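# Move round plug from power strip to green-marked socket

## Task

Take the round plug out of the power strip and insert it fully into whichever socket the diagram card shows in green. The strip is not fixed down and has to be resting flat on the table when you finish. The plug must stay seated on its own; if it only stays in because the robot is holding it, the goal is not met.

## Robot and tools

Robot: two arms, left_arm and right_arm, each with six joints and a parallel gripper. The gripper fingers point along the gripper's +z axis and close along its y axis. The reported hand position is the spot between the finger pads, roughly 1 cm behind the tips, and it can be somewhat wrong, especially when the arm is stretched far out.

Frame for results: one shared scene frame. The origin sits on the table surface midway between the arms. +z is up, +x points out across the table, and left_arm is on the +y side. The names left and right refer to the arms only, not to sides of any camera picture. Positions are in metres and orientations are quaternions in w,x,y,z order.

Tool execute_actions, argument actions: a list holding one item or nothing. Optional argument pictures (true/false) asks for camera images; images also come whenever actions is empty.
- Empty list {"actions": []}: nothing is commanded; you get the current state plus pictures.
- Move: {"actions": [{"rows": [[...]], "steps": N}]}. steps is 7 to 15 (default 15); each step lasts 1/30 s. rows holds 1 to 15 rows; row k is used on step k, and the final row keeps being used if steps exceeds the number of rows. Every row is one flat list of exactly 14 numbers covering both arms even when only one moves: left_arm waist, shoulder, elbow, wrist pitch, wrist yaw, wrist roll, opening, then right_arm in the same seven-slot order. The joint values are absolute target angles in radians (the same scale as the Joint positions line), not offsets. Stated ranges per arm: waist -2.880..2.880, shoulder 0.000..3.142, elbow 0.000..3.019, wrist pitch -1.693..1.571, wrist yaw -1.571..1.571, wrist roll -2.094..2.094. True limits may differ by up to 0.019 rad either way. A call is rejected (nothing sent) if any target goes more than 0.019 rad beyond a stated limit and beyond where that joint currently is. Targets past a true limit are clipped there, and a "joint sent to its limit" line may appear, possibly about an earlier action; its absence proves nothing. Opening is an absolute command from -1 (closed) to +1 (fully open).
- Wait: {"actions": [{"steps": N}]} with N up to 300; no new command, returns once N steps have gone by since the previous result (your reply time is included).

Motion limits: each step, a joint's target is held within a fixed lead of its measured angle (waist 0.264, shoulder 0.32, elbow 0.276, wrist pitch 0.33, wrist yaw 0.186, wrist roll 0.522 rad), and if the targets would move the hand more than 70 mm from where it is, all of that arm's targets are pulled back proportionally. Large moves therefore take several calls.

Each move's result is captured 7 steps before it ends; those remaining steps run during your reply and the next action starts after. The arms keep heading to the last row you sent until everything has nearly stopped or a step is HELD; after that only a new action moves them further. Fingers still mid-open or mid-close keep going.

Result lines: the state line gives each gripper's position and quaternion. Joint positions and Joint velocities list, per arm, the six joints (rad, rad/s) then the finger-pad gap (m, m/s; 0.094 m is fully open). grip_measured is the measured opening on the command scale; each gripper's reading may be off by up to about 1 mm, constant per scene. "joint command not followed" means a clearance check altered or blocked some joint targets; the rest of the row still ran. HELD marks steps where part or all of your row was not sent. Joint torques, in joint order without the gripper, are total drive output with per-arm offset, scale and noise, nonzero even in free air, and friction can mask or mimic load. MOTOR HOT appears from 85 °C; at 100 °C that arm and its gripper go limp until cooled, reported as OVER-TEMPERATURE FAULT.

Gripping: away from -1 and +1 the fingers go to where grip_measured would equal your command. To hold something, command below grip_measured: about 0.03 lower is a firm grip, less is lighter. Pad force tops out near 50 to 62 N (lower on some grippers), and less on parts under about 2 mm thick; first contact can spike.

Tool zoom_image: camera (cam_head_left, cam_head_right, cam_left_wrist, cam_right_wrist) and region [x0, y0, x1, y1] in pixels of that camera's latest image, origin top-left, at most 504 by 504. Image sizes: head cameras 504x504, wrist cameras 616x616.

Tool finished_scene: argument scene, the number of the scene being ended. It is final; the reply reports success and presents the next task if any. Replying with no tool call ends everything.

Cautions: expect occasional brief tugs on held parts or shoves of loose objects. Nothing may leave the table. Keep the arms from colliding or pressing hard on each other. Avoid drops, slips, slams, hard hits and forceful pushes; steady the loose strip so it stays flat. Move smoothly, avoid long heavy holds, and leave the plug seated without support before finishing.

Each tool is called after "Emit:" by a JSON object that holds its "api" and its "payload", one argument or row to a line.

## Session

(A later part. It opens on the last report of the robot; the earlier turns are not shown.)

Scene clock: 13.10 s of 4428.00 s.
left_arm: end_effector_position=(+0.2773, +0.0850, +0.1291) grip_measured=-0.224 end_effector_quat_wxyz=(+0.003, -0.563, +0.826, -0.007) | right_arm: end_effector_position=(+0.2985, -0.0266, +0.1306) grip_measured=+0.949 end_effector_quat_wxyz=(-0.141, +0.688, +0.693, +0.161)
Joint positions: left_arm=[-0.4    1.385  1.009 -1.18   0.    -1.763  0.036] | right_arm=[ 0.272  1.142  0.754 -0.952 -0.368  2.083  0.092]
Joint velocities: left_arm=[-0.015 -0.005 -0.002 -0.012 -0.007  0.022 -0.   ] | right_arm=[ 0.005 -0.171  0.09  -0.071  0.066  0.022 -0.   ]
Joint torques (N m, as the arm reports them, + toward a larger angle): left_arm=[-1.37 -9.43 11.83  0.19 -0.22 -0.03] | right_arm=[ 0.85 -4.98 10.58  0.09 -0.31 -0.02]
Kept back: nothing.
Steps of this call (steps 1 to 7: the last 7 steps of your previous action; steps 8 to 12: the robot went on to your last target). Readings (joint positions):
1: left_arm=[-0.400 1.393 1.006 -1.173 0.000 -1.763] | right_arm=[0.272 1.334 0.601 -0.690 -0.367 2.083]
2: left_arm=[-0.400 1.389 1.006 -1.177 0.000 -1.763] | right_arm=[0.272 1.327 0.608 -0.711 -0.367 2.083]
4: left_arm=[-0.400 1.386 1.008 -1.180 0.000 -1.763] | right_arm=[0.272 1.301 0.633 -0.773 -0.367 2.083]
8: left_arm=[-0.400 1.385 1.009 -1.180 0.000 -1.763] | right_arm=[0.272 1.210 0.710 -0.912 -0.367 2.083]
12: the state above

Emit:
{"api": "execute_actions", "payload": {
  "actions": [
    {"rows":[[-0.4,1.385,1.055,-1.19,0,-1.763,-0.29,0.22,1.13,0.78,-0.97,-0.37,2.085,0.95],[-0.4,1.385,1.055,-1.19,0,-1.763,-0.29,0.16,1.11,0.78,-0.97,-0.37,2.085,0.95],[-0.4,1.385,1.055,-1.19,0,-1.763,-0.29,0.10,1.09,0.78,-0.97,-0.37,2.085,0.95],[-0.4,1.385,1.055,-1.19,0,-1.763,-0.29,0.04,1.07,0.78,-0.97,-0.37,2.085,0.95],[-0.4,1.385,1.055,-1.19,0,-1.763,-0.29,-0.02,1.05,0.78,-0.97,-0.37,2.085,0.95],[-0.4,1.385,1.055,-1.19,0,-1.763,-0.29,-0.08,1.03,0.78,-0.97,-0.37,2.085,0.95],[-0.4,1.385,1.055,-1.19,0,-1.763,-0.29,-0.14,1.01,0.78,-0.97,-0.37,2.085,0.95],[-0.42,1.40,1.07,-1.195,0,-1.78,-0.29,-0.20,1.0,0.78,-0.97,-0.37,2.085,0.95],[-0.44,1.42,1.09,-1.195,0,-1.80,-0.29,-0.26,1.0,0.78,-0.97,-0.37,2.085,0.95],[-0.46,1.44,1.11,-1.2,0,-1.82,-0.29,-0.32,1.0,0.78,-0.97,-0.37,2.085,0.95],[-0.48,1.46,1.13,-1.2,0,-1.84,-0.29,-0.38,1.0,0.78,-0.97,-0.37,2.085,0.95],[-0.50,1.48,1.15,-1.2,0,-1.86,-0.29,-0.44,1.0,0.78,-0.97,-0.37,2.085,0.95],[-0.52,1.50,1.17,-1.205,0,-1.88,-0.29,-0.50,1.0,0.78,-0.97,-0.37,2.085,0.95],[-0.54,1.52,1.19,-1.205,0,-1.90,-0.29,-0.55,1.0,0.78,-0.97,-0.37,2.085,0.95],[-0.56,1.54,1.21,-1.205,0,-1.92,-0.29,-0.6,1.0,0.78,-0.97,-0.37,2.085,0.95]],"steps":15}
  ]
}}

Emit:
{"api": "execute_actions", "payload": {
  "actions": [
    {"rows":[[-0.58,1.56,1.23,-1.207,0,-1.94,-0.29,-0.6,1.0,0.78,-0.97,-0.37,2.085,0.95],[-0.60,1.58,1.25,-1.207,0,-1.96,-0.29,-0.6,1.0,0.78,-0.97,-0.37,2.085,0.95],[-0.62,1.60,1.27,-1.207,0,-1.98,-0.29,-0.6,1.0,0.78,-0.97,-0.37,2.085,0.95],[-0.635,1.615,1.285,-1.207,0,-2.0,-0.29,-0.6,1.0,0.78,-0.97,-0.37,2.085,0.95],[-0.65,1.63,1.295,-1.207,0,-2.012,-0.29,-0.6,1.0,0.78,-0.97,-0.37,2.085,0.95],[-0.66,1.64,1.303,-1.207,0,-2.022,-0.29,-0.6,1.0,0.78,-0.97,-0.37,2.085,0.95],[-0.663,1.645,1.307,-1.207,0,-2.025,-0.29,-0.6,1.0,0.78,-0.97,-0.37,2.085,0.95]],"steps":15}
  ]
}}

Emit:
{"api": "execute_actions", "payload": {
  "actions": [
    {"steps":14}
  ],
  "pictures": true
}}

Scene clock: 14.37 s of 4428.00 s.
left_arm: end_effector_position=(+0.2774, +0.0848, +0.1295) grip_measured=-0.224 end_effector_quat_wxyz=(+0.003, -0.563, +0.827, -0.007) | right_arm: end_effector_position=(+0.3487, -0.1242, +0.1521) grip_measured=+0.949 end_effector_quat_wxyz=(-0.101, +0.786, +0.573, +0.209)
Joint positions: left_arm=[-0.401  1.385  1.01  -1.181  0.    -1.763  0.036] | right_arm=[-0.057  1.074  0.756 -0.961 -0.372  2.083  0.092]
Joint velocities: left_arm=[-0.015  0.005  0.022 -0.085  0.022  0.037 -0.   ] | right_arm=[-2.017 -0.601 -0.002 -0.007  0.022 -0.066  0.001]
Joint torques (N m, as the arm reports them, + toward a larger angle): left_arm=[-2.58 -7.71 12.69  0.29 -0.22 -0.19] | right_arm=[ 0.19 -9.26 11.03  0.41 -0.14  0.  ]
Steps of this call (steps 1 to 30: the robot went on to your last target; steps 31 to 38: the first 8 steps of this action). Readings (joint positions):
31: left_arm=[-0.400 1.385 1.009 -1.180 0.000 -1.763] | right_arm=[0.270 1.140 0.756 -0.961 -0.369 2.083]
32: left_arm=[-0.400 1.385 1.009 -1.180 0.000 -1.763] | right_arm=[0.259 1.139 0.756 -0.961 -0.371 2.083]
34: left_arm=[-0.400 1.385 1.009 -1.180 0.000 -1.763] | right_arm=[0.192 1.132 0.756 -0.961 -0.372 2.083]
38: the state above

Scene clock: 14.87 s of 4428.00 s.
left_arm: end_effector_position=(+0.2778, -0.0579, +0.1203) grip_measured=-0.224 end_effector_quat_wxyz=(+0.000, -0.538, +0.843, -0.002) | right_arm: end_effector_position=(+0.3561, -0.3089, +0.1738) grip_measured=+0.949 end_effector_quat_wxyz=(-0.015, +0.906, +0.339, +0.252)
Joint positions: left_arm=[-0.659  1.633  1.264 -1.197  0.    -1.963  0.036] | right_arm=[-0.614  1.003  0.756 -0.961 -0.368  2.083  0.092]
Joint velocities: left_arm=[-0.376  0.278  0.095 -0.007  0.007 -0.3   -0.   ] | right_arm=[ 0.024 -0.015 -0.007  0.017  0.022  0.022  0.   ]
Joint torques (N m, as the arm reports them, + toward a larger angle): left_arm=[  0.09 -13.77  11.24   0.09  -0.21  -0.2 ] | right_arm=[ 1.9  -5.79 11.65  0.52 -0.29 -0.04]
Steps of this call (steps 1 to 7: the last 7 steps of your previous action; steps 8 to 15: the first 8 steps of this action). Readings (joint positions):
8: left_arm=[-0.514 1.502 1.154 -1.197 0.000 -1.852] | right_arm=[-0.559 1.003 0.756 -0.961 -0.369 2.083]
9: left_arm=[-0.538 1.525 1.177 -1.197 0.000 -1.870] | right_arm=[-0.594 1.003 0.756 -0.961 -0.368 2.083]
11: left_arm=[-0.586 1.569 1.218 -1.197 0.000 -1.905] | right_arm=[-0.620 1.003 0.756 -0.961 -0.368 2.083]
15: the state above

Scene clock: 15.33 s of 4428.00 s.
left_arm: end_effector_position=(+0.2727, -0.0627, +0.1139) grip_measured=-0.224 end_effector_quat_wxyz=(-0.001, -0.550, +0.835, +0.005) | right_arm: end_effector_position=(+0.3562, -0.3084, +0.1738) grip_measured=+0.949 end_effector_quat_wxyz=(-0.015, +0.906, +0.340, +0.252)
Joint positions: left_arm=[-0.674  1.649  1.265 -1.198  0.    -2.006  0.036] | right_arm=[-0.613  1.003  0.756 -0.961 -0.368  2.083  0.092]
Joint velocities: left_arm=[ 0.005  0.005 -0.002 -0.002  0.022 -0.051 -0.001] | right_arm=[ 0.005  0.005  0.007  0.007 -0.037  0.066  0.001]
Joint torques (N m, as the arm reports them, + toward a larger angle): left_arm=[ -0.78 -13.88  11.41   0.14  -0.22  -0.24] | right_arm=[ 2.15 -5.54 11.64  0.56 -0.29 -0.03]
Kept back: nothing.
Steps of this call (steps 1 to 7: the last 7 steps of your previous action; steps 8 to 14: the robot went on to your last target). Readings (joint positions):
1: left_arm=[-0.668 1.641 1.265 -1.197 0.000 -1.972] | right_arm=[-0.613 1.003 0.756 -0.961 -0.368 2.083]
2: left_arm=[-0.674 1.646 1.265 -1.197 0.000 -1.979] | right_arm=[-0.613 1.003 0.756 -0.961 -0.368 2.083]
4: left_arm=[-0.675 1.649 1.265 -1.198 0.000 -1.990] | right_arm=[-0.613 1.003 0.756 -0.961 -0.368 2.083]
8: left_arm=[-0.674 1.649 1.265 -1.198 0.000 -2.001] | right_arm=[-0.613 1.003 0.756 -0.961 -0.368 2.083]
14: the state above

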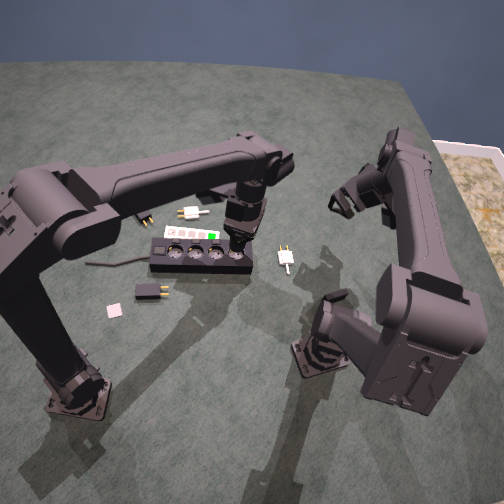

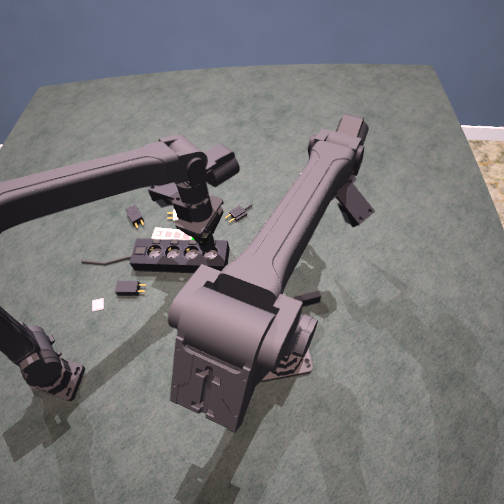

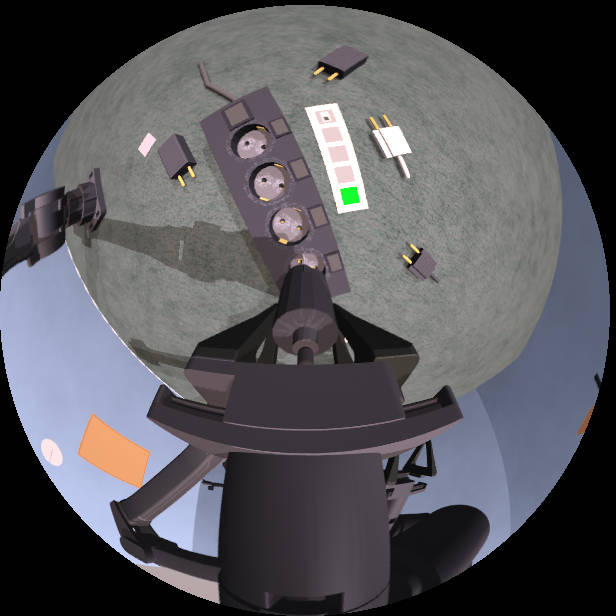

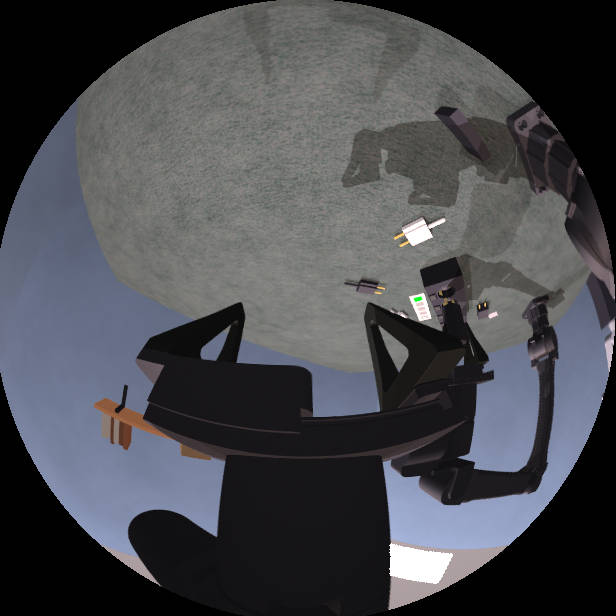

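Emit:
{"api": "execute_actions", "payload": {
  "actions": [
    {"rows":[[-0.655,1.635,1.307,-1.207,0,-2.035,-0.29,-0.613,1.0,0.78,-0.97,-0.37,2.085,0.95],[-0.65,1.63,1.307,-1.207,0,-2.035,-0.29,-0.613,1.0,0.78,-0.97,-0.37,2.085,0.95],[-0.645,1.626,1.307,-1.207,0,-2.035,-0.29,-0.613,1.0,0.78,-0.97,-0.37,2.085,0.95],[-0.641,1.624,1.307,-1.207,0,-2.035,-0.29,-0.613,1.0,0.78,-0.97,-0.37,2.085,0.95],[-0.638,1.622,1.307,-1.207,0,-2.035,-0.29,-0.613,1.0,0.78,-0.97,-0.37,2.085,0.95]],"steps":15}
  ]
}}

Emit:
{"api": "execute_actions", "payload": {
  "actions": [
    {"steps":10}
  ],
  "pictures": true
}}

Emit:
{"api": "zoom_image", "payload": {
  "camera": "cam_left_wrist",
  "region": [200, 120, 420, 340]
}}

Scene clock: 15.93 s of 4428.00 s.
left_arm: end_effector_position=(+0.2793, -0.0569, +0.1188) grip_measured=-0.224 end_effector_quat_wxyz=(-0.000, -0.562, +0.827, -0.000) | right_arm: end_effector_position=(+0.3562, -0.3084, +0.1738) grip_measured=+0.949 end_effector_quat_wxyz=(-0.015, +0.906, +0.340, +0.252)
Joint positions: left_arm=[-0.655  1.638  1.265 -1.198  0.    -2.016  0.036] | right_arm=[-0.613  1.003  0.756 -0.961 -0.368  2.083  0.092]
Joint velocities: left_arm=[ 0.083 -0.073 -0.012  0.012 -0.007 -0.095  0.001] | right_arm=[-0.005 -0.005  0.017 -0.002  0.022 -0.007 -0.001]
Joint torques (N m, as the arm reports them, + toward a larger angle): left_arm=[ -0.98 -14.04  11.44   0.16  -0.22  -0.2 ] | right_arm=[ 1.22 -5.84 11.37  0.62 -0.29 -0.04]
Steps of this call (steps 1 to 10: the robot went on to your last target; steps 11 to 18: the first 8 steps of this action). Readings (joint positions):
11: left_arm=[-0.674 1.649 1.265 -1.198 0.000 -2.010] | right_arm=[-0.613 1.003 0.756 -0.961 -0.368 2.083]
12: left_arm=[-0.673 1.649 1.265 -1.198 0.000 -2.011] | right_arm=[-0.613 1.003 0.756 -0.961 -0.368 2.083]
14: left_arm=[-0.670 1.647 1.265 -1.198 0.000 -2.014] | right_arm=[-0.613 1.003 0.756 -0.961 -0.368 2.083]
18: the state above

Scene clock: 16.27 s of 4428.00 s.
left_arm: end_effector_position=(+0.2819, -0.0545, +0.1217) grip_measured=-0.224 end_effector_quat_wxyz=(+0.000, -0.566, +0.824, -0.003) | right_arm: end_effector_position=(+0.3562, -0.3084, +0.1738) grip_measured=+0.949 end_effector_quat_wxyz=(-0.015, +0.906, +0.340, +0.252)
Joint positions: left_arm=[-0.648  1.631  1.265 -1.198  0.    -2.018  0.036] | right_arm=[-0.613  1.003  0.756 -0.961 -0.368  2.083  0.092]
Joint velocities: left_arm=[ 0.005 -0.005 -0.022 -0.002  0.066 -0.022 -0.001] | right_arm=[ 0.005 -0.024  0.027  0.012 -0.007 -0.051 -0.001]
Joint torques (N m, as the arm reports them, + toward a larger angle): left_arm=[ -0.57 -13.73  11.61   0.18  -0.21  -0.19] | right_arm=[ 0.89 -5.73 11.51  0.62 -0.28 -0.04]
Kept back: nothing.
Steps of this call (steps 1 to 7: the last 7 steps of your previous action; steps 8 to 10: the robot went on to your last target). Readings (joint positions):
1: left_arm=[-0.652 1.636 1.265 -1.198 0.000 -2.017] | right_arm=[-0.613 1.003 0.756 -0.961 -0.368 2.083]
2: left_arm=[-0.650 1.634 1.265 -1.198 0.000 -2.017] | right_arm=[-0.613 1.003 0.756 -0.961 -0.368 2.083]
4: left_arm=[-0.648 1.632 1.265 -1.198 0.000 -2.018] | right_arm=[-0.613 1.003 0.756 -0.961 -0.368 2.083]
8: left_arm=[-0.648 1.631 1.265 -1.198 0.000 -2.018] | right_arm=[-0.613 1.003 0.756 -0.961 -0.368 2.083]
10: the state above

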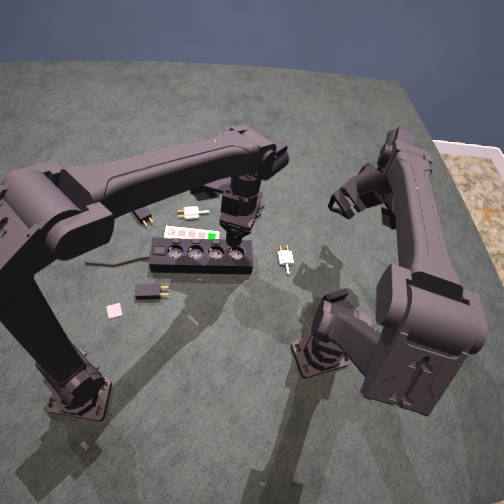

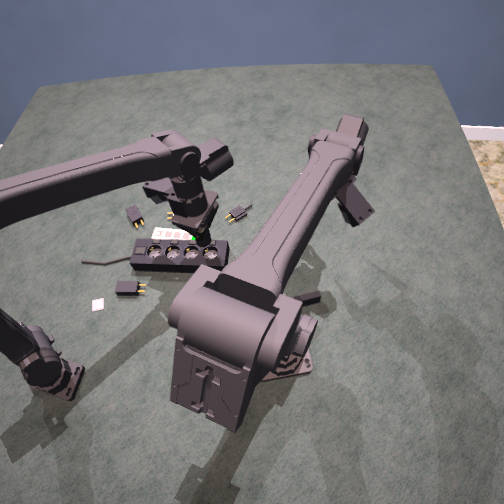

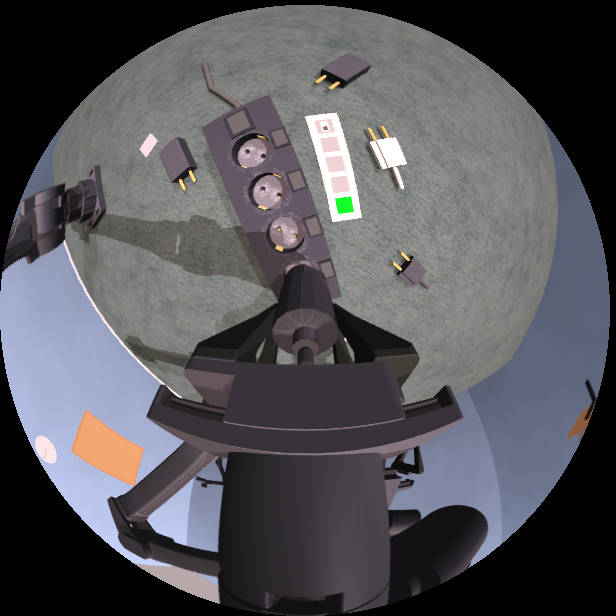

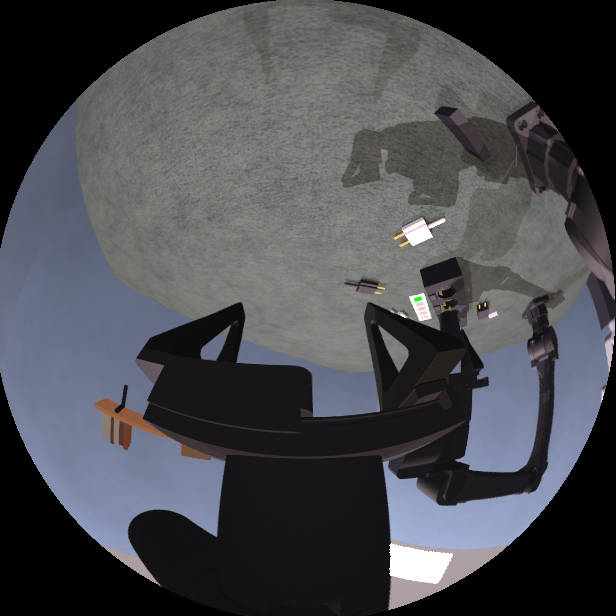

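Region (200, 120, 420, 340) of cam_left_wrist's 616x616 image, scaled by 2.291, with more detail than that image has.

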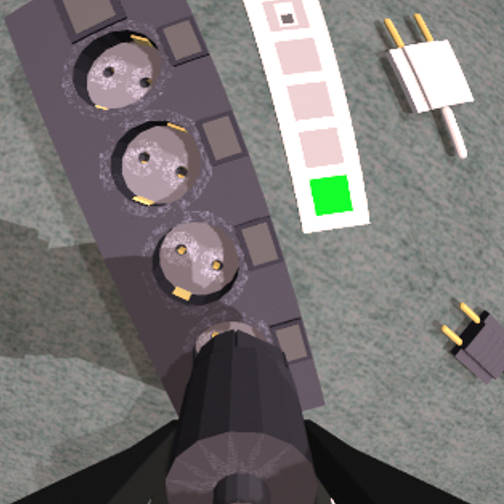

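Emit:
{"api": "execute_actions", "payload": {
  "actions": [
    {"rows":[[-0.655,1.635,1.28,-1.195,0,-2.03,-0.29,-0.613,1.0,0.78,-0.97,-0.37,2.085,0.95],[-0.66,1.64,1.265,-1.19,0,-2.03,-0.29,-0.613,1.0,0.78,-0.97,-0.37,2.085,0.95],[-0.663,1.644,1.258,-1.183,0,-2.03,-0.29,-0.613,1.0,0.78,-0.97,-0.37,2.085,0.95],[-0.665,1.647,1.252,-1.175,0,-2.03,-0.29,-0.613,1.0,0.78,-0.97,-0.37,2.085,0.95],[-0.665,1.65,1.247,-1.167,0,-2.03,-0.29,-0.613,1.0,0.78,-0.97,-0.37,2.085,0.95],[-0.665,1.652,1.243,-1.159,0,-2.03,-0.29,-0.613,1.0,0.78,-0.97,-0.37,2.085,0.95],[-0.665,1.653,1.241,-1.152,0,-2.03,-0.29,-0.613,1.0,0.78,-0.97,-0.37,2.085,0.95],[-0.665,1.653,1.241,-1.146,0,-2.03,-0.29,-0.613,1.0,0.78,-0.97,-0.37,2.085,0.95]],"steps":15}
  ]
}}

Emit:
{"api": "execute_actions", "payload": {
  "actions": [
    {"steps":12}
  ],
  "pictures": true
}}

Emit:
{"api": "zoom_image", "payload": {
  "camera": "cam_left_wrist",
  "region": [200, 120, 420, 340]
}}

Scene clock: 17.57 s of 4428.00 s.
left_arm: end_effector_position=(+0.2807, -0.0540, +0.1136) grip_measured=-0.224 end_effector_quat_wxyz=(+0.001, -0.566, +0.825, -0.006) | right_arm: end_effector_position=(+0.3562, -0.3084, +0.1738) grip_measured=+0.949 end_effector_quat_wxyz=(-0.015, +0.906, +0.340, +0.252)
Joint positions: left_arm=[-0.649  1.633  1.244 -1.17   0.    -2.018  0.036] | right_arm=[-0.613  1.003  0.756 -0.961 -0.368  2.083  0.092]
Joint velocities: left_arm=[ 0.005  0.034 -0.125  0.173 -0.051  0.022 -0.001] | right_arm=[-0.005 -0.005 -0.022 -0.002 -0.007 -0.022  0.001]
Joint torques (N m, as the arm reports them, + toward a larger angle): left_arm=[ -3.14 -11.98   8.73   0.94  -0.21  -0.15] | right_arm=[ 0.82 -5.84 11.53  0.58 -0.28 -0.04]
Steps of this call (steps 1 to 15: the robot went on to your last target; steps 16 to 31: nothing new was sent; steps 32 to 39: the first 8 steps of this action). Readings (joint positions):
32: left_arm=[-0.648 1.631 1.265 -1.198 0.000 -2.018] | right_arm=[-0.613 1.003 0.756 -0.961 -0.368 2.083]
33: left_arm=[-0.648 1.631 1.265 -1.198 0.000 -2.018] | right_arm=[-0.613 1.003 0.756 -0.961 -0.368 2.083]
35: left_arm=[-0.648 1.631 1.262 -1.194 0.000 -2.018] | right_arm=[-0.613 1.003 0.756 -0.961 -0.368 2.083]
39: the state above

Scene clock: 17.97 s of 4428.00 s.
left_arm: end_effector_position=(+0.2807, -0.0547, +0.1076) grip_measured=-0.224 end_effector_quat_wxyz=(+0.001, -0.565, +0.825, -0.005) | right_arm: end_effector_position=(+0.3562, -0.3084, +0.1738) grip_measured=+0.949 end_effector_quat_wxyz=(-0.015, +0.906, +0.340, +0.252)
Joint positions: left_arm=[-0.65   1.641  1.238 -1.157  0.    -2.018  0.036] | right_arm=[-0.613  1.003  0.756 -0.961 -0.368  2.083  0.092]
Joint velocities: left_arm=[ 0.005  0.005  0.002 -0.007  0.022 -0.037  0.   ] | right_arm=[ 0.015 -0.005 -0.002 -0.002  0.051  0.051  0.   ]
Joint torques (N m, as the arm reports them, + toward a larger angle): left_arm=[ -2.56 -11.86   8.55   0.86  -0.22  -0.15] | right_arm=[ 1.16 -5.76 11.51  0.53 -0.25  0.  ]
Kept back: nothing.
Steps of this call (steps 1 to 7: the last 7 steps of your previous action; steps 8 to 12: the robot went on to your last target). Readings (joint positions):
1: left_arm=[-0.649 1.634 1.241 -1.165 0.000 -2.018] | right_arm=[-0.613 1.003 0.756 -0.961 -0.368 2.083]
2: left_arm=[-0.650 1.636 1.239 -1.162 0.000 -2.018] | right_arm=[-0.613 1.003 0.756 -0.961 -0.368 2.083]
4: left_arm=[-0.650 1.639 1.238 -1.159 0.000 -2.018] | right_arm=[-0.613 1.003 0.756 -0.961 -0.368 2.083]
8: left_arm=[-0.650 1.641 1.238 -1.157 0.000 -2.018] | right_arm=[-0.613 1.003 0.756 -0.961 -0.368 2.083]
12: the state above

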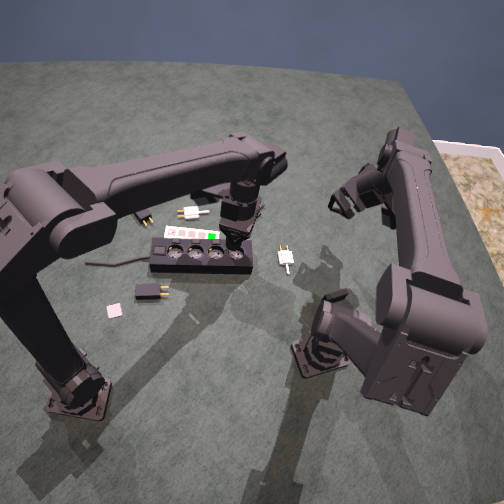

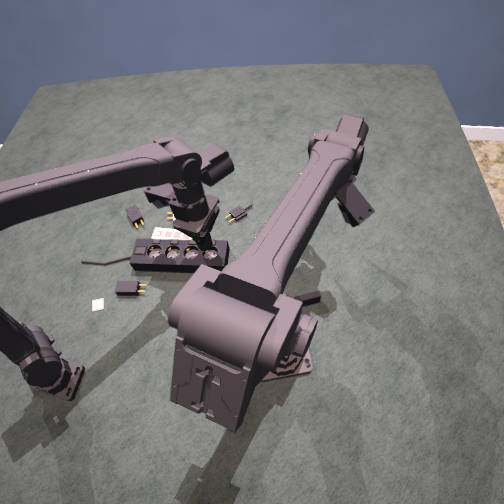

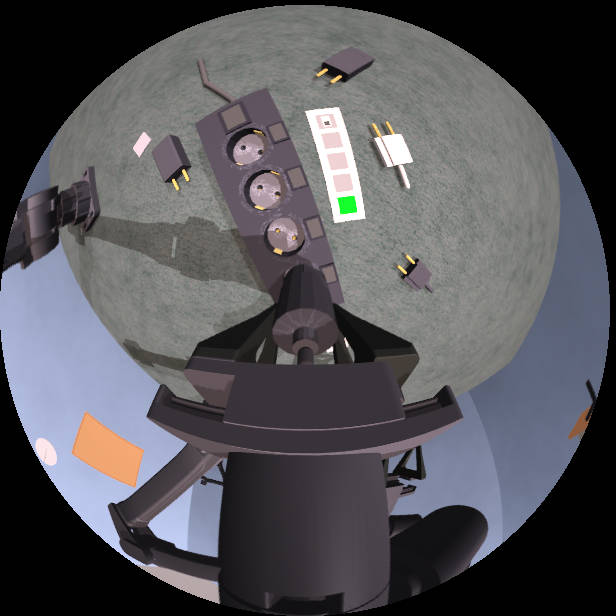

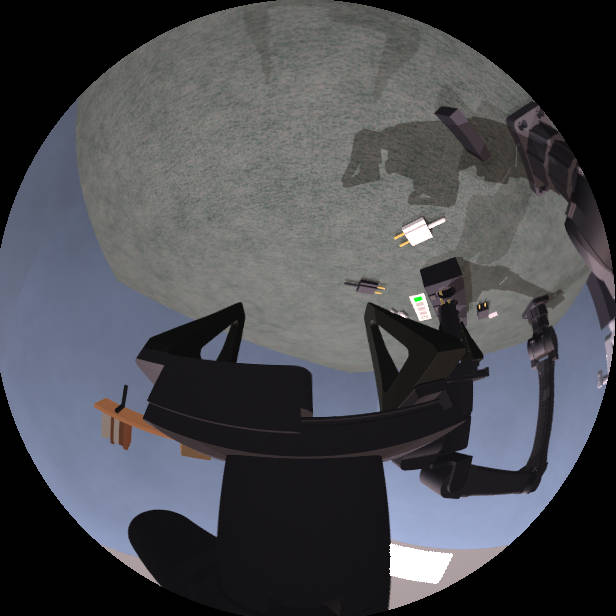

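Region (200, 120, 420, 340) of cam_left_wrist's 616x616 image, scaled by 2.291, with more detail than that image has.

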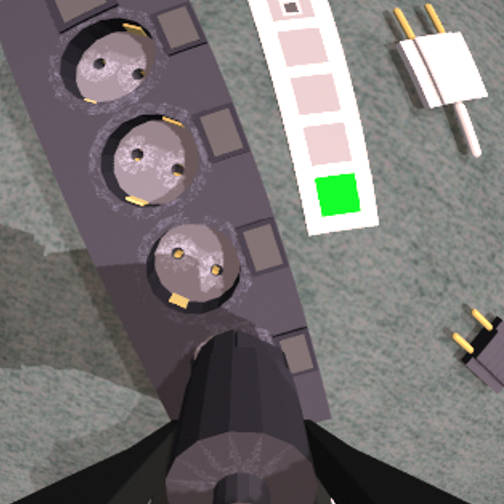

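Emit:
{"api": "execute_actions", "payload": {
  "actions": [
    {"rows":[[-0.668,1.656,1.245,-1.15,0,-2.04,-0.29,-0.613,1.0,0.78,-0.97,-0.37,2.085,0.95],[-0.672,1.658,1.245,-1.15,0,-2.048,-0.29,-0.613,1.0,0.78,-0.97,-0.37,2.085,0.95],[-0.675,1.66,1.245,-1.15,0,-2.048,-0.29,-0.613,1.0,0.78,-0.97,-0.37,2.085,0.95],[-0.678,1.662,1.245,-1.15,0,-2.048,-0.29,-0.613,1.0,0.78,-0.97,-0.37,2.085,0.95],[-0.68,1.663,1.245,-1.15,0,-2.048,-0.29,-0.613,1.0,0.78,-0.97,-0.37,2.085,0.95]],"steps":15}
  ]
}}

Emit:
{"api": "execute_actions", "payload": {
  "actions": [
    {"steps":10}
  ],
  "pictures": true
}}

Emit:
{"api": "zoom_image", "payload": {
  "camera": "cam_left_wrist",
  "region": [200, 120, 420, 340]
}}

Scene clock: 19.33 s of 4428.00 s.
left_arm: end_effector_position=(+0.2761, -0.0588, +0.1060) grip_measured=-0.224 end_effector_quat_wxyz=(+0.000, -0.564, +0.826, -0.003) | right_arm: end_effector_position=(+0.3562, -0.3084, +0.1738) grip_measured=+0.949 end_effector_quat_wxyz=(-0.015, +0.906, +0.340, +0.252)
Joint positions: left_arm=[-0.663  1.645  1.238 -1.157  0.    -2.029  0.036] | right_arm=[-0.613  1.003  0.756 -0.961 -0.368  2.083  0.092]
Joint velocities: left_arm=[-0.083  0.024 -0.017  0.002 -0.022 -0.007  0.001] | right_arm=[-0.005 -0.005  0.007 -0.007 -0.007 -0.051 -0.001]
Joint torques (N m, as the arm reports them, + toward a larger angle): left_arm=[ -2.16 -12.12   8.82   0.72  -0.21  -0.21] | right_arm=[ 1.13 -5.49 11.67  0.57 -0.29 -0.02]
Steps of this call (steps 1 to 30: the robot went on to your last target; steps 31 to 33: nothing new was sent; steps 34 to 41: the first 8 steps of this action). Readings (joint positions):
34: left_arm=[-0.650 1.641 1.238 -1.157 0.000 -2.019] | right_arm=[-0.613 1.003 0.756 -0.961 -0.368 2.083]
35: left_arm=[-0.650 1.641 1.238 -1.157 0.000 -2.021] | right_arm=[-0.613 1.003 0.756 -0.961 -0.368 2.083]
37: left_arm=[-0.653 1.642 1.238 -1.157 0.000 -2.025] | right_arm=[-0.613 1.003 0.756 -0.961 -0.368 2.083]
41: the state above

Scene clock: 19.67 s of 4428.00 s.
left_arm: end_effector_position=(+0.2742, -0.0604, +0.1049) grip_measured=-0.224 end_effector_quat_wxyz=(+0.000, -0.563, +0.827, -0.002) | right_arm: end_effector_position=(+0.3562, -0.3084, +0.1738) grip_measured=+0.949 end_effector_quat_wxyz=(-0.015, +0.906, +0.340, +0.252)
Joint positions: left_arm=[-0.668  1.647  1.238 -1.157  0.    -2.031  0.036] | right_arm=[-0.613  1.003  0.756 -0.961 -0.368  2.083  0.092]
Joint velocities: left_arm=[-0.005 -0.015 -0.007 -0.007 -0.022  0.095 -0.   ] | right_arm=[-0.005 -0.015  0.012 -0.002  0.022 -0.081  0.   ]
Joint torques (N m, as the arm reports them, + toward a larger angle): left_arm=[ -2.57 -11.89   8.86   0.72  -0.21  -0.22] | right_arm=[ 0.75 -5.81 11.58  0.64 -0.29 -0.04]
Kept back: nothing.
Steps of this call (steps 1 to 7: the last 7 steps of your previous action; steps 8 to 10: the robot went on to your last target). Readings (joint positions):
1: left_arm=[-0.665 1.646 1.238 -1.157 0.000 -2.029] | right_arm=[-0.613 1.003 0.756 -0.961 -0.368 2.083]
2: left_arm=[-0.667 1.646 1.238 -1.157 0.000 -2.030] | right_arm=[-0.613 1.003 0.756 -0.961 -0.368 2.083]
4: left_arm=[-0.668 1.647 1.238 -1.157 0.000 -2.030] | right_arm=[-0.613 1.003 0.756 -0.961 -0.368 2.083]
8: left_arm=[-0.668 1.647 1.238 -1.157 0.000 -2.031] | right_arm=[-0.613 1.003 0.756 -0.961 -0.368 2.083]
10: the state above

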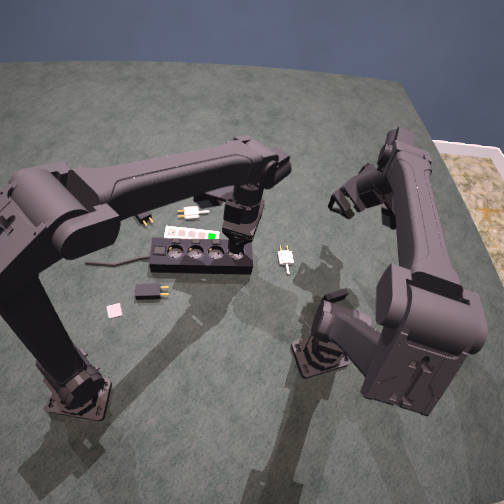

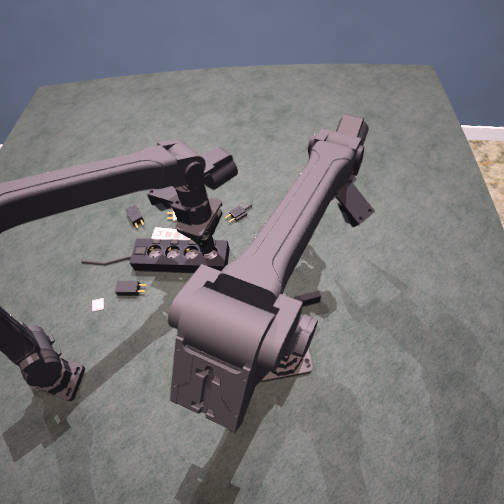

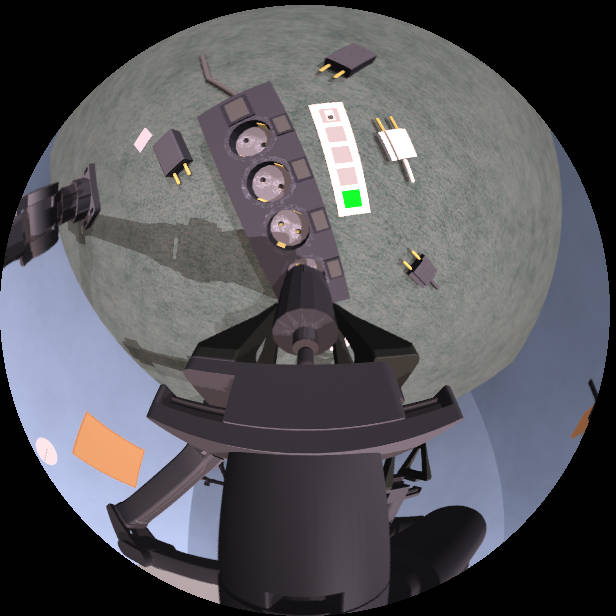

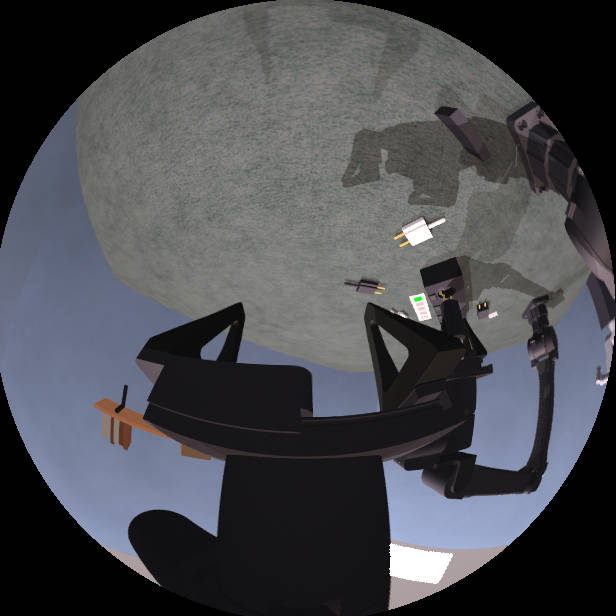

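Region (200, 120, 420, 340) of cam_left_wrist's 616x616 image, scaled by 2.291, with more detail than that image has.

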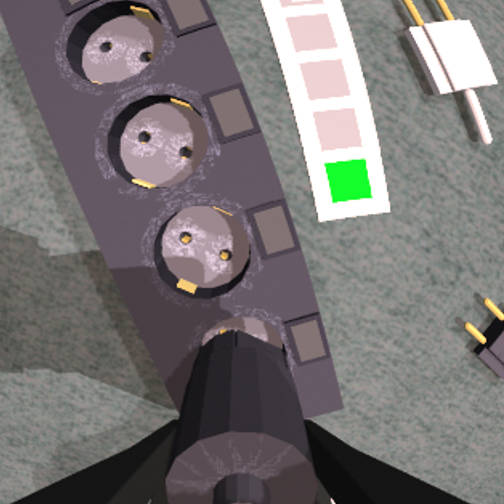

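Emit:
{"api": "execute_actions", "payload": {
  "actions": [
    {"rows":[[-0.675,1.665,1.238,-1.147,0,-2.04,-0.29,-0.613,1.0,0.78,-0.97,-0.37,2.085,0.95],[-0.675,1.667,1.235,-1.143,0,-2.04,-0.29,-0.613,1.0,0.78,-0.97,-0.37,2.085,0.95],[-0.675,1.669,1.232,-1.138,0,-2.04,-0.29,-0.613,1.0,0.78,-0.97,-0.37,2.085,0.95],[-0.675,1.671,1.229,-1.133,0,-2.04,-0.29,-0.613,1.0,0.78,-0.97,-0.37,2.085,0.95],[-0.675,1.673,1.226,-1.128,0,-2.04,-0.29,-0.613,1.0,0.78,-0.97,-0.37,2.085,0.95],[-0.675,1.675,1.223,-1.123,0,-2.04,-0.29,-0.613,1.0,0.78,-0.97,-0.37,2.085,0.95],[-0.675,1.677,1.22,-1.118,0,-2.04,-0.29,-0.613,1.0,0.78,-0.97,-0.37,2.085,0.95],[-0.675,1.679,1.217,-1.113,0,-2.04,-0.29,-0.613,1.0,0.78,-0.97,-0.37,2.085,0.95],[-0.675,1.681,1.214,-1.108,0,-2.04,-0.29,-0.613,1.0,0.78,-0.97,-0.37,2.085,0.95],[-0.675,1.683,1.212,-1.103,0,-2.04,-0.29,-0.613,1.0,0.78,-0.97,-0.37,2.085,0.95],[-0.675,1.683,1.212,-1.099,0,-2.04,-0.29,-0.613,1.0,0.78,-0.97,-0.37,2.085,0.95]],"steps":15}
  ]
}}

Emit:
{"api": "execute_actions", "payload": {
  "actions": [
    {"steps":12}
  ],
  "pictures": true
}}

Emit:
{"api": "zoom_image", "payload": {
  "camera": "cam_left_wrist",
  "region": [200, 120, 420, 340]
}}

Scene clock: 20.43 s of 4428.00 s.
left_arm: end_effector_position=(+0.2743, -0.0605, +0.0970) grip_measured=-0.224 end_effector_quat_wxyz=(+0.000, -0.563, +0.826, -0.004) | right_arm: end_effector_position=(+0.3562, -0.3084, +0.1738) grip_measured=+0.949 end_effector_quat_wxyz=(-0.015, +0.906, +0.340, +0.252)
Joint positions: left_arm=[-0.668  1.654  1.224 -1.133  0.    -2.031  0.036] | right_arm=[-0.613  1.003  0.756 -0.961 -0.368  2.083  0.092]
Joint velocities: left_arm=[-0.005  0.073 -0.105  0.134 -0.022 -0.066  0.001] | right_arm=[-0.005 -0.005  0.007  0.002 -0.037  0.051 -0.001]
Joint torques (N m, as the arm reports them, + toward a larger angle): left_arm=[ -1.9  -12.08   8.19   0.84  -0.21  -0.12] | right_arm=[ 1.35 -5.6  11.62  0.6  -0.28 -0.03]
Steps of this call (steps 1 to 15: the robot went on to your last target; steps 16 to 23: the first 8 steps of this action). Readings (joint positions):
16: left_arm=[-0.668 1.647 1.238 -1.157 0.000 -2.031] | right_arm=[-0.613 1.003 0.756 -0.961 -0.368 2.083]
17: left_arm=[-0.668 1.648 1.237 -1.156 0.000 -2.031] | right_arm=[-0.613 1.003 0.756 -0.961 -0.368 2.083]
19: left_arm=[-0.668 1.648 1.235 -1.151 0.000 -2.031] | right_arm=[-0.613 1.003 0.756 -0.961 -0.368 2.083]
23: the state above

Scene clock: 20.83 s of 4428.00 s.
left_arm: end_effector_position=(+0.2736, -0.0598, +0.0842) grip_measured=-0.224 end_effector_quat_wxyz=(-0.000, -0.563, +0.826, +0.001) | right_arm: end_effector_position=(+0.3562, -0.3084, +0.1738) grip_measured=+0.949 end_effector_quat_wxyz=(-0.015, +0.906, +0.340, +0.252)
Joint positions: left_arm=[-0.668  1.671  1.209 -1.109  0.    -2.031  0.036] | right_arm=[-0.613  1.003  0.756 -0.961 -0.368  2.083  0.092]
Joint velocities: left_arm=[ 0.005 -0.015 -0.002  0.017  0.051 -0.051 -0.   ] | right_arm=[ 0.015 -0.005 -0.012  0.017 -0.022  0.051 -0.001]
Joint torques (N m, as the arm reports them, + toward a larger angle): left_arm=[ -2.11 -12.58   8.31   0.84  -0.23  -0.12] | right_arm=[ 1.15 -5.66 11.65  0.55 -0.3  -0.04]
Kept back: nothing.
Steps of this call (steps 1 to 7: the last 7 steps of your previous action; steps 8 to 12: the robot went on to your last target). Readings (joint positions):
1: left_arm=[-0.668 1.656 1.220 -1.128 0.000 -2.031] | right_arm=[-0.613 1.003 0.756 -0.961 -0.368 2.083]
2: left_arm=[-0.668 1.659 1.217 -1.123 0.000 -2.031] | right_arm=[-0.613 1.003 0.756 -0.961 -0.368 2.083]
4: left_arm=[-0.668 1.665 1.212 -1.115 0.000 -2.031] | right_arm=[-0.613 1.003 0.756 -0.961 -0.368 2.083]
8: left_arm=[-0.668 1.671 1.209 -1.110 0.000 -2.031] | right_arm=[-0.613 1.003 0.756 -0.961 -0.368 2.083]
12: the state above

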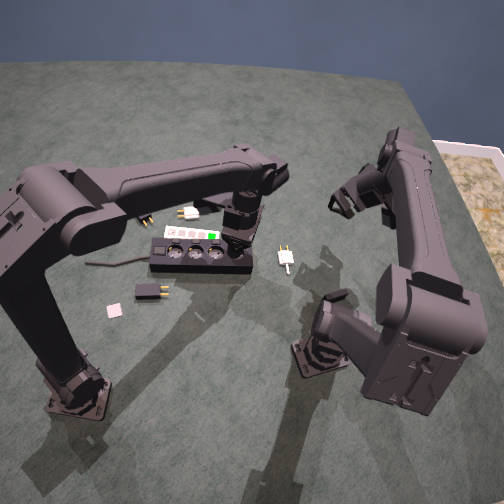

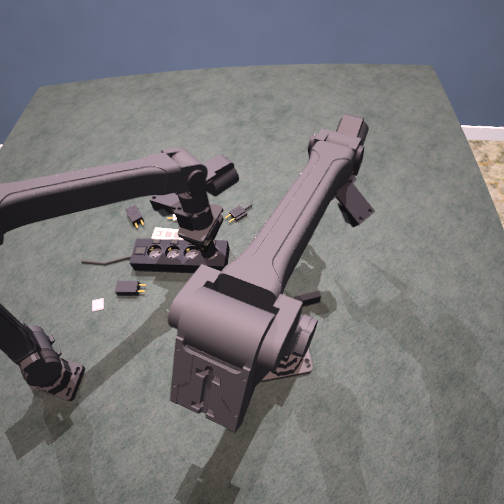

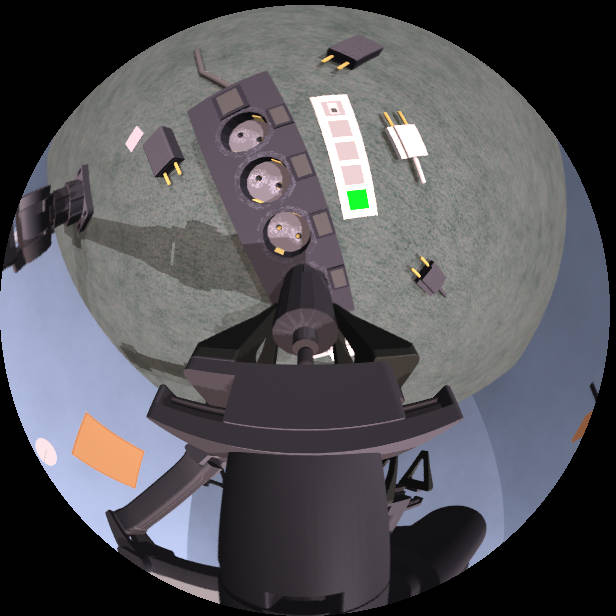

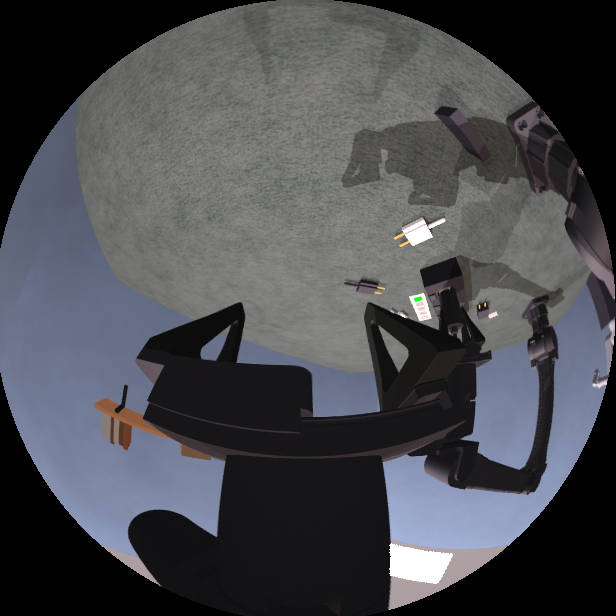

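Region (200, 120, 420, 340) of cam_left_wrist's 616x616 image, scaled by 2.291, with more detail than that image has.

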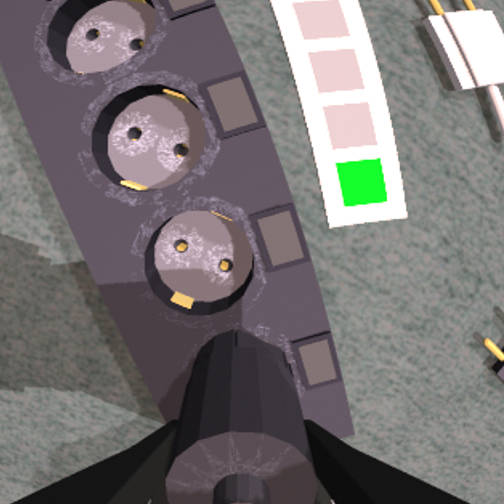

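Emit:
{"api": "execute_actions", "payload": {
  "actions": [
    {"rows":[[-0.684,1.683,1.212,-1.094,0,-2.04,-0.29,-0.613,1.0,0.78,-0.97,-0.37,2.085,0.95],[-0.685,1.683,1.212,-1.092,0,-2.04,-0.29,-0.613,1.0,0.78,-0.97,-0.37,2.085,0.95],[-0.685,1.683,1.212,-1.092,0,-2.04,-0.29,-0.613,1.0,0.78,-0.97,-0.37,2.085,0.95],[-0.685,1.683,1.212,-1.092,0,-2.04,-0.29,-0.613,1.0,0.78,-0.97,-0.37,2.085,0.95],[-0.685,1.685,1.212,-1.092,0,-2.04,-0.29,-0.613,1.0,0.78,-0.97,-0.37,2.085,0.95],[-0.68,1.687,1.211,-1.09,0,-2.04,-0.29,-0.613,1.0,0.78,-0.97,-0.37,2.085,0.95],[-0.68,1.689,1.21,-1.088,0,-2.04,-0.29,-0.613,1.0,0.78,-0.97,-0.37,2.085,0.95],[-0.68,1.691,1.208,-1.085,0,-2.04,-0.29,-0.613,1.0,0.78,-0.97,-0.37,2.085,0.95],[-0.68,1.693,1.206,-1.082,0,-2.04,-0.29,-0.613,1.0,0.78,-0.97,-0.37,2.085,0.95],[-0.68,1.695,1.204,-1.079,0,-2.04,-0.29,-0.613,1.0,0.78,-0.97,-0.37,2.085,0.95],[-0.68,1.697,1.202,-1.076,0,-2.04,-0.29,-0.613,1.0,0.78,-0.97,-0.37,2.085,0.95],[-0.68,1.697,1.201,-1.074,0,-2.04,-0.29,-0.613,1.0,0.78,-0.97,-0.37,2.085,0.95]],"steps":15}
  ]
}}

Emit:
{"api": "execute_actions", "payload": {
  "actions": [
    {"steps":12}
  ],
  "pictures": true
}}

Emit:
{"api": "zoom_image", "payload": {
  "camera": "cam_left_wrist",
  "region": [200, 120, 420, 340]
}}

Scene clock: 21.90 s of 4428.00 s.
left_arm: end_effector_position=(+0.2744, -0.0609, +0.0842) grip_measured=-0.224 end_effector_quat_wxyz=(+0.000, -0.563, +0.827, -0.002) | right_arm: end_effector_position=(+0.3562, -0.3084, +0.1738) grip_measured=+0.949 end_effector_quat_wxyz=(-0.015, +0.906, +0.340, +0.252)
Joint positions: left_arm=[-0.669  1.671  1.209 -1.104  0.    -2.031  0.036] | right_arm=[-0.613  1.003  0.756 -0.961 -0.368  2.083  0.092]
Joint velocities: left_arm=[-0.005 -0.015 -0.007  0.081 -0.037 -0.081  0.   ] | right_arm=[-0.005 -0.005  0.002 -0.002  0.022 -0.051  0.001]
Joint torques (N m, as the arm reports them, + toward a larger angle): left_arm=[ -2.34 -12.22   8.07   1.05  -0.2   -0.12] | right_arm=[ 1.17 -5.26 11.57  0.58 -0.32 -0.03]
Steps of this call (steps 1 to 24: the robot went on to your last target; steps 25 to 32: the first 8 steps of this action). Readings (joint positions):
25: left_arm=[-0.668 1.671 1.209 -1.109 0.000 -2.031] | right_arm=[-0.613 1.003 0.756 -0.961 -0.368 2.083]
26: left_arm=[-0.668 1.671 1.209 -1.109 0.000 -2.031] | right_arm=[-0.613 1.003 0.756 -0.961 -0.368 2.083]
28: left_arm=[-0.669 1.671 1.209 -1.107 0.000 -2.031] | right_arm=[-0.613 1.003 0.756 -0.961 -0.368 2.083]
32: the state above

Scene clock: 22.30 s of 4428.00 s.
left_arm: end_effector_position=(+0.2762, -0.0629, +0.0840) grip_measured=-0.224 end_effector_quat_wxyz=(+0.001, -0.563, +0.827, -0.008) | right_arm: end_effector_position=(+0.3562, -0.3084, +0.1738) grip_measured=+0.949 end_effector_quat_wxyz=(-0.015, +0.906, +0.340, +0.252)
Joint positions: left_arm=[-0.669  1.671  1.208 -1.091  0.    -2.031  0.036] | right_arm=[-0.613  1.003  0.756 -0.961 -0.368  2.083  0.092]
Joint velocities: left_arm=[-0.005 -0.005 -0.017 -0.012 -0.037 -0.037 -0.   ] | right_arm=[ 0.005 -0.005 -0.002 -0.002  0.037 -0.007 -0.001]
Joint torques (N m, as the arm reports them, + toward a larger angle): left_arm=[ -2.32 -11.4    7.61   1.13  -0.21  -0.12] | right_arm=[ 1.09 -5.39 11.56  0.6  -0.29  0.  ]
Kept back: nothing.
Steps of this call (steps 1 to 7: the last 7 steps of your previous action; steps 8 to 12: the robot went on to your last target). Readings (joint positions):
1: left_arm=[-0.669 1.671 1.209 -1.101 0.000 -2.031] | right_arm=[-0.613 1.003 0.756 -0.961 -0.368 2.083]
2: left_arm=[-0.669 1.671 1.209 -1.099 0.000 -2.031] | right_arm=[-0.613 1.003 0.756 -0.961 -0.368 2.083]
4: left_arm=[-0.669 1.671 1.208 -1.094 0.000 -2.031] | right_arm=[-0.613 1.003 0.756 -0.961 -0.368 2.083]
8: left_arm=[-0.669 1.671 1.208 -1.092 0.000 -2.031] | right_arm=[-0.613 1.003 0.756 -0.961 -0.368 2.083]
12: the state above

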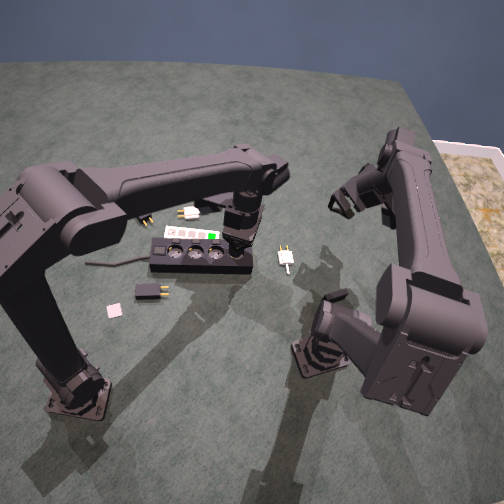

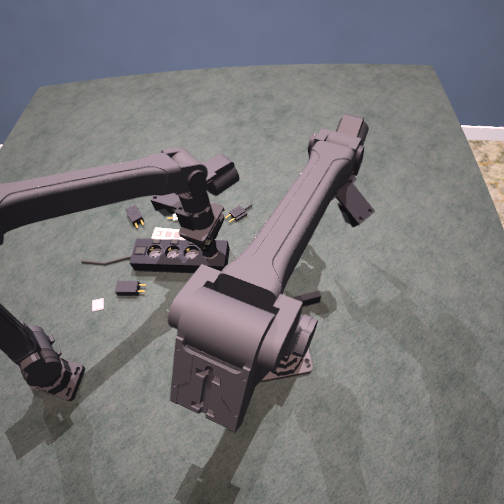

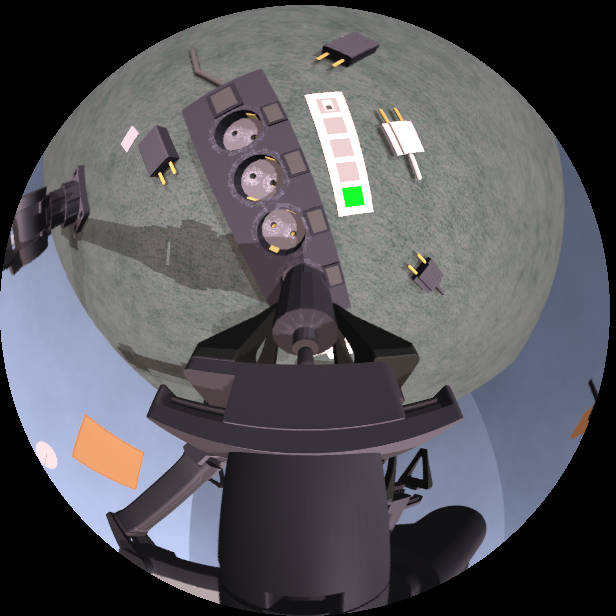

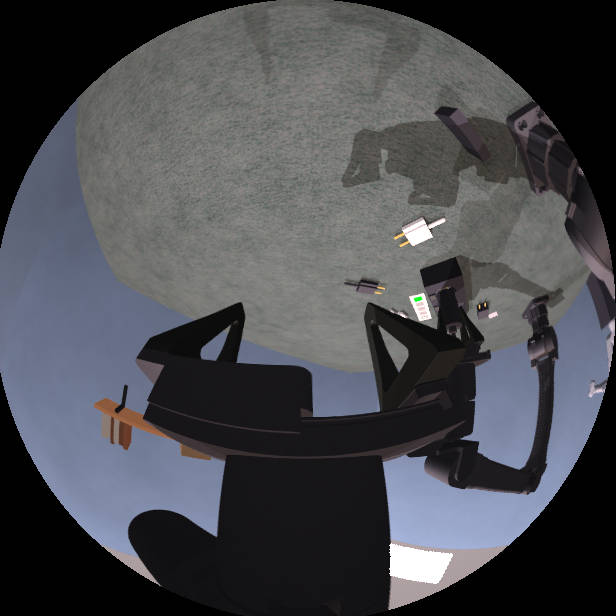

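Region (200, 120, 420, 340) of cam_left_wrist's 616x616 image, scaled by 2.291, with more detail than that image has.

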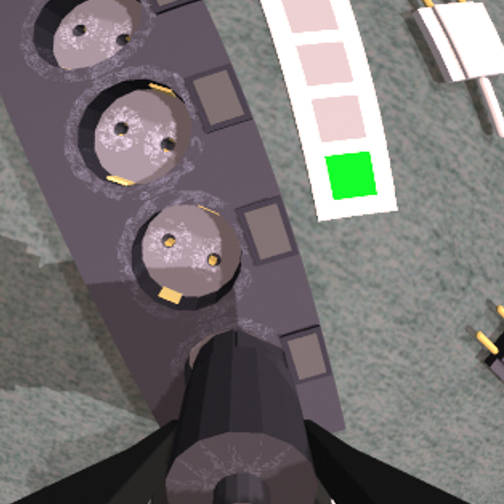

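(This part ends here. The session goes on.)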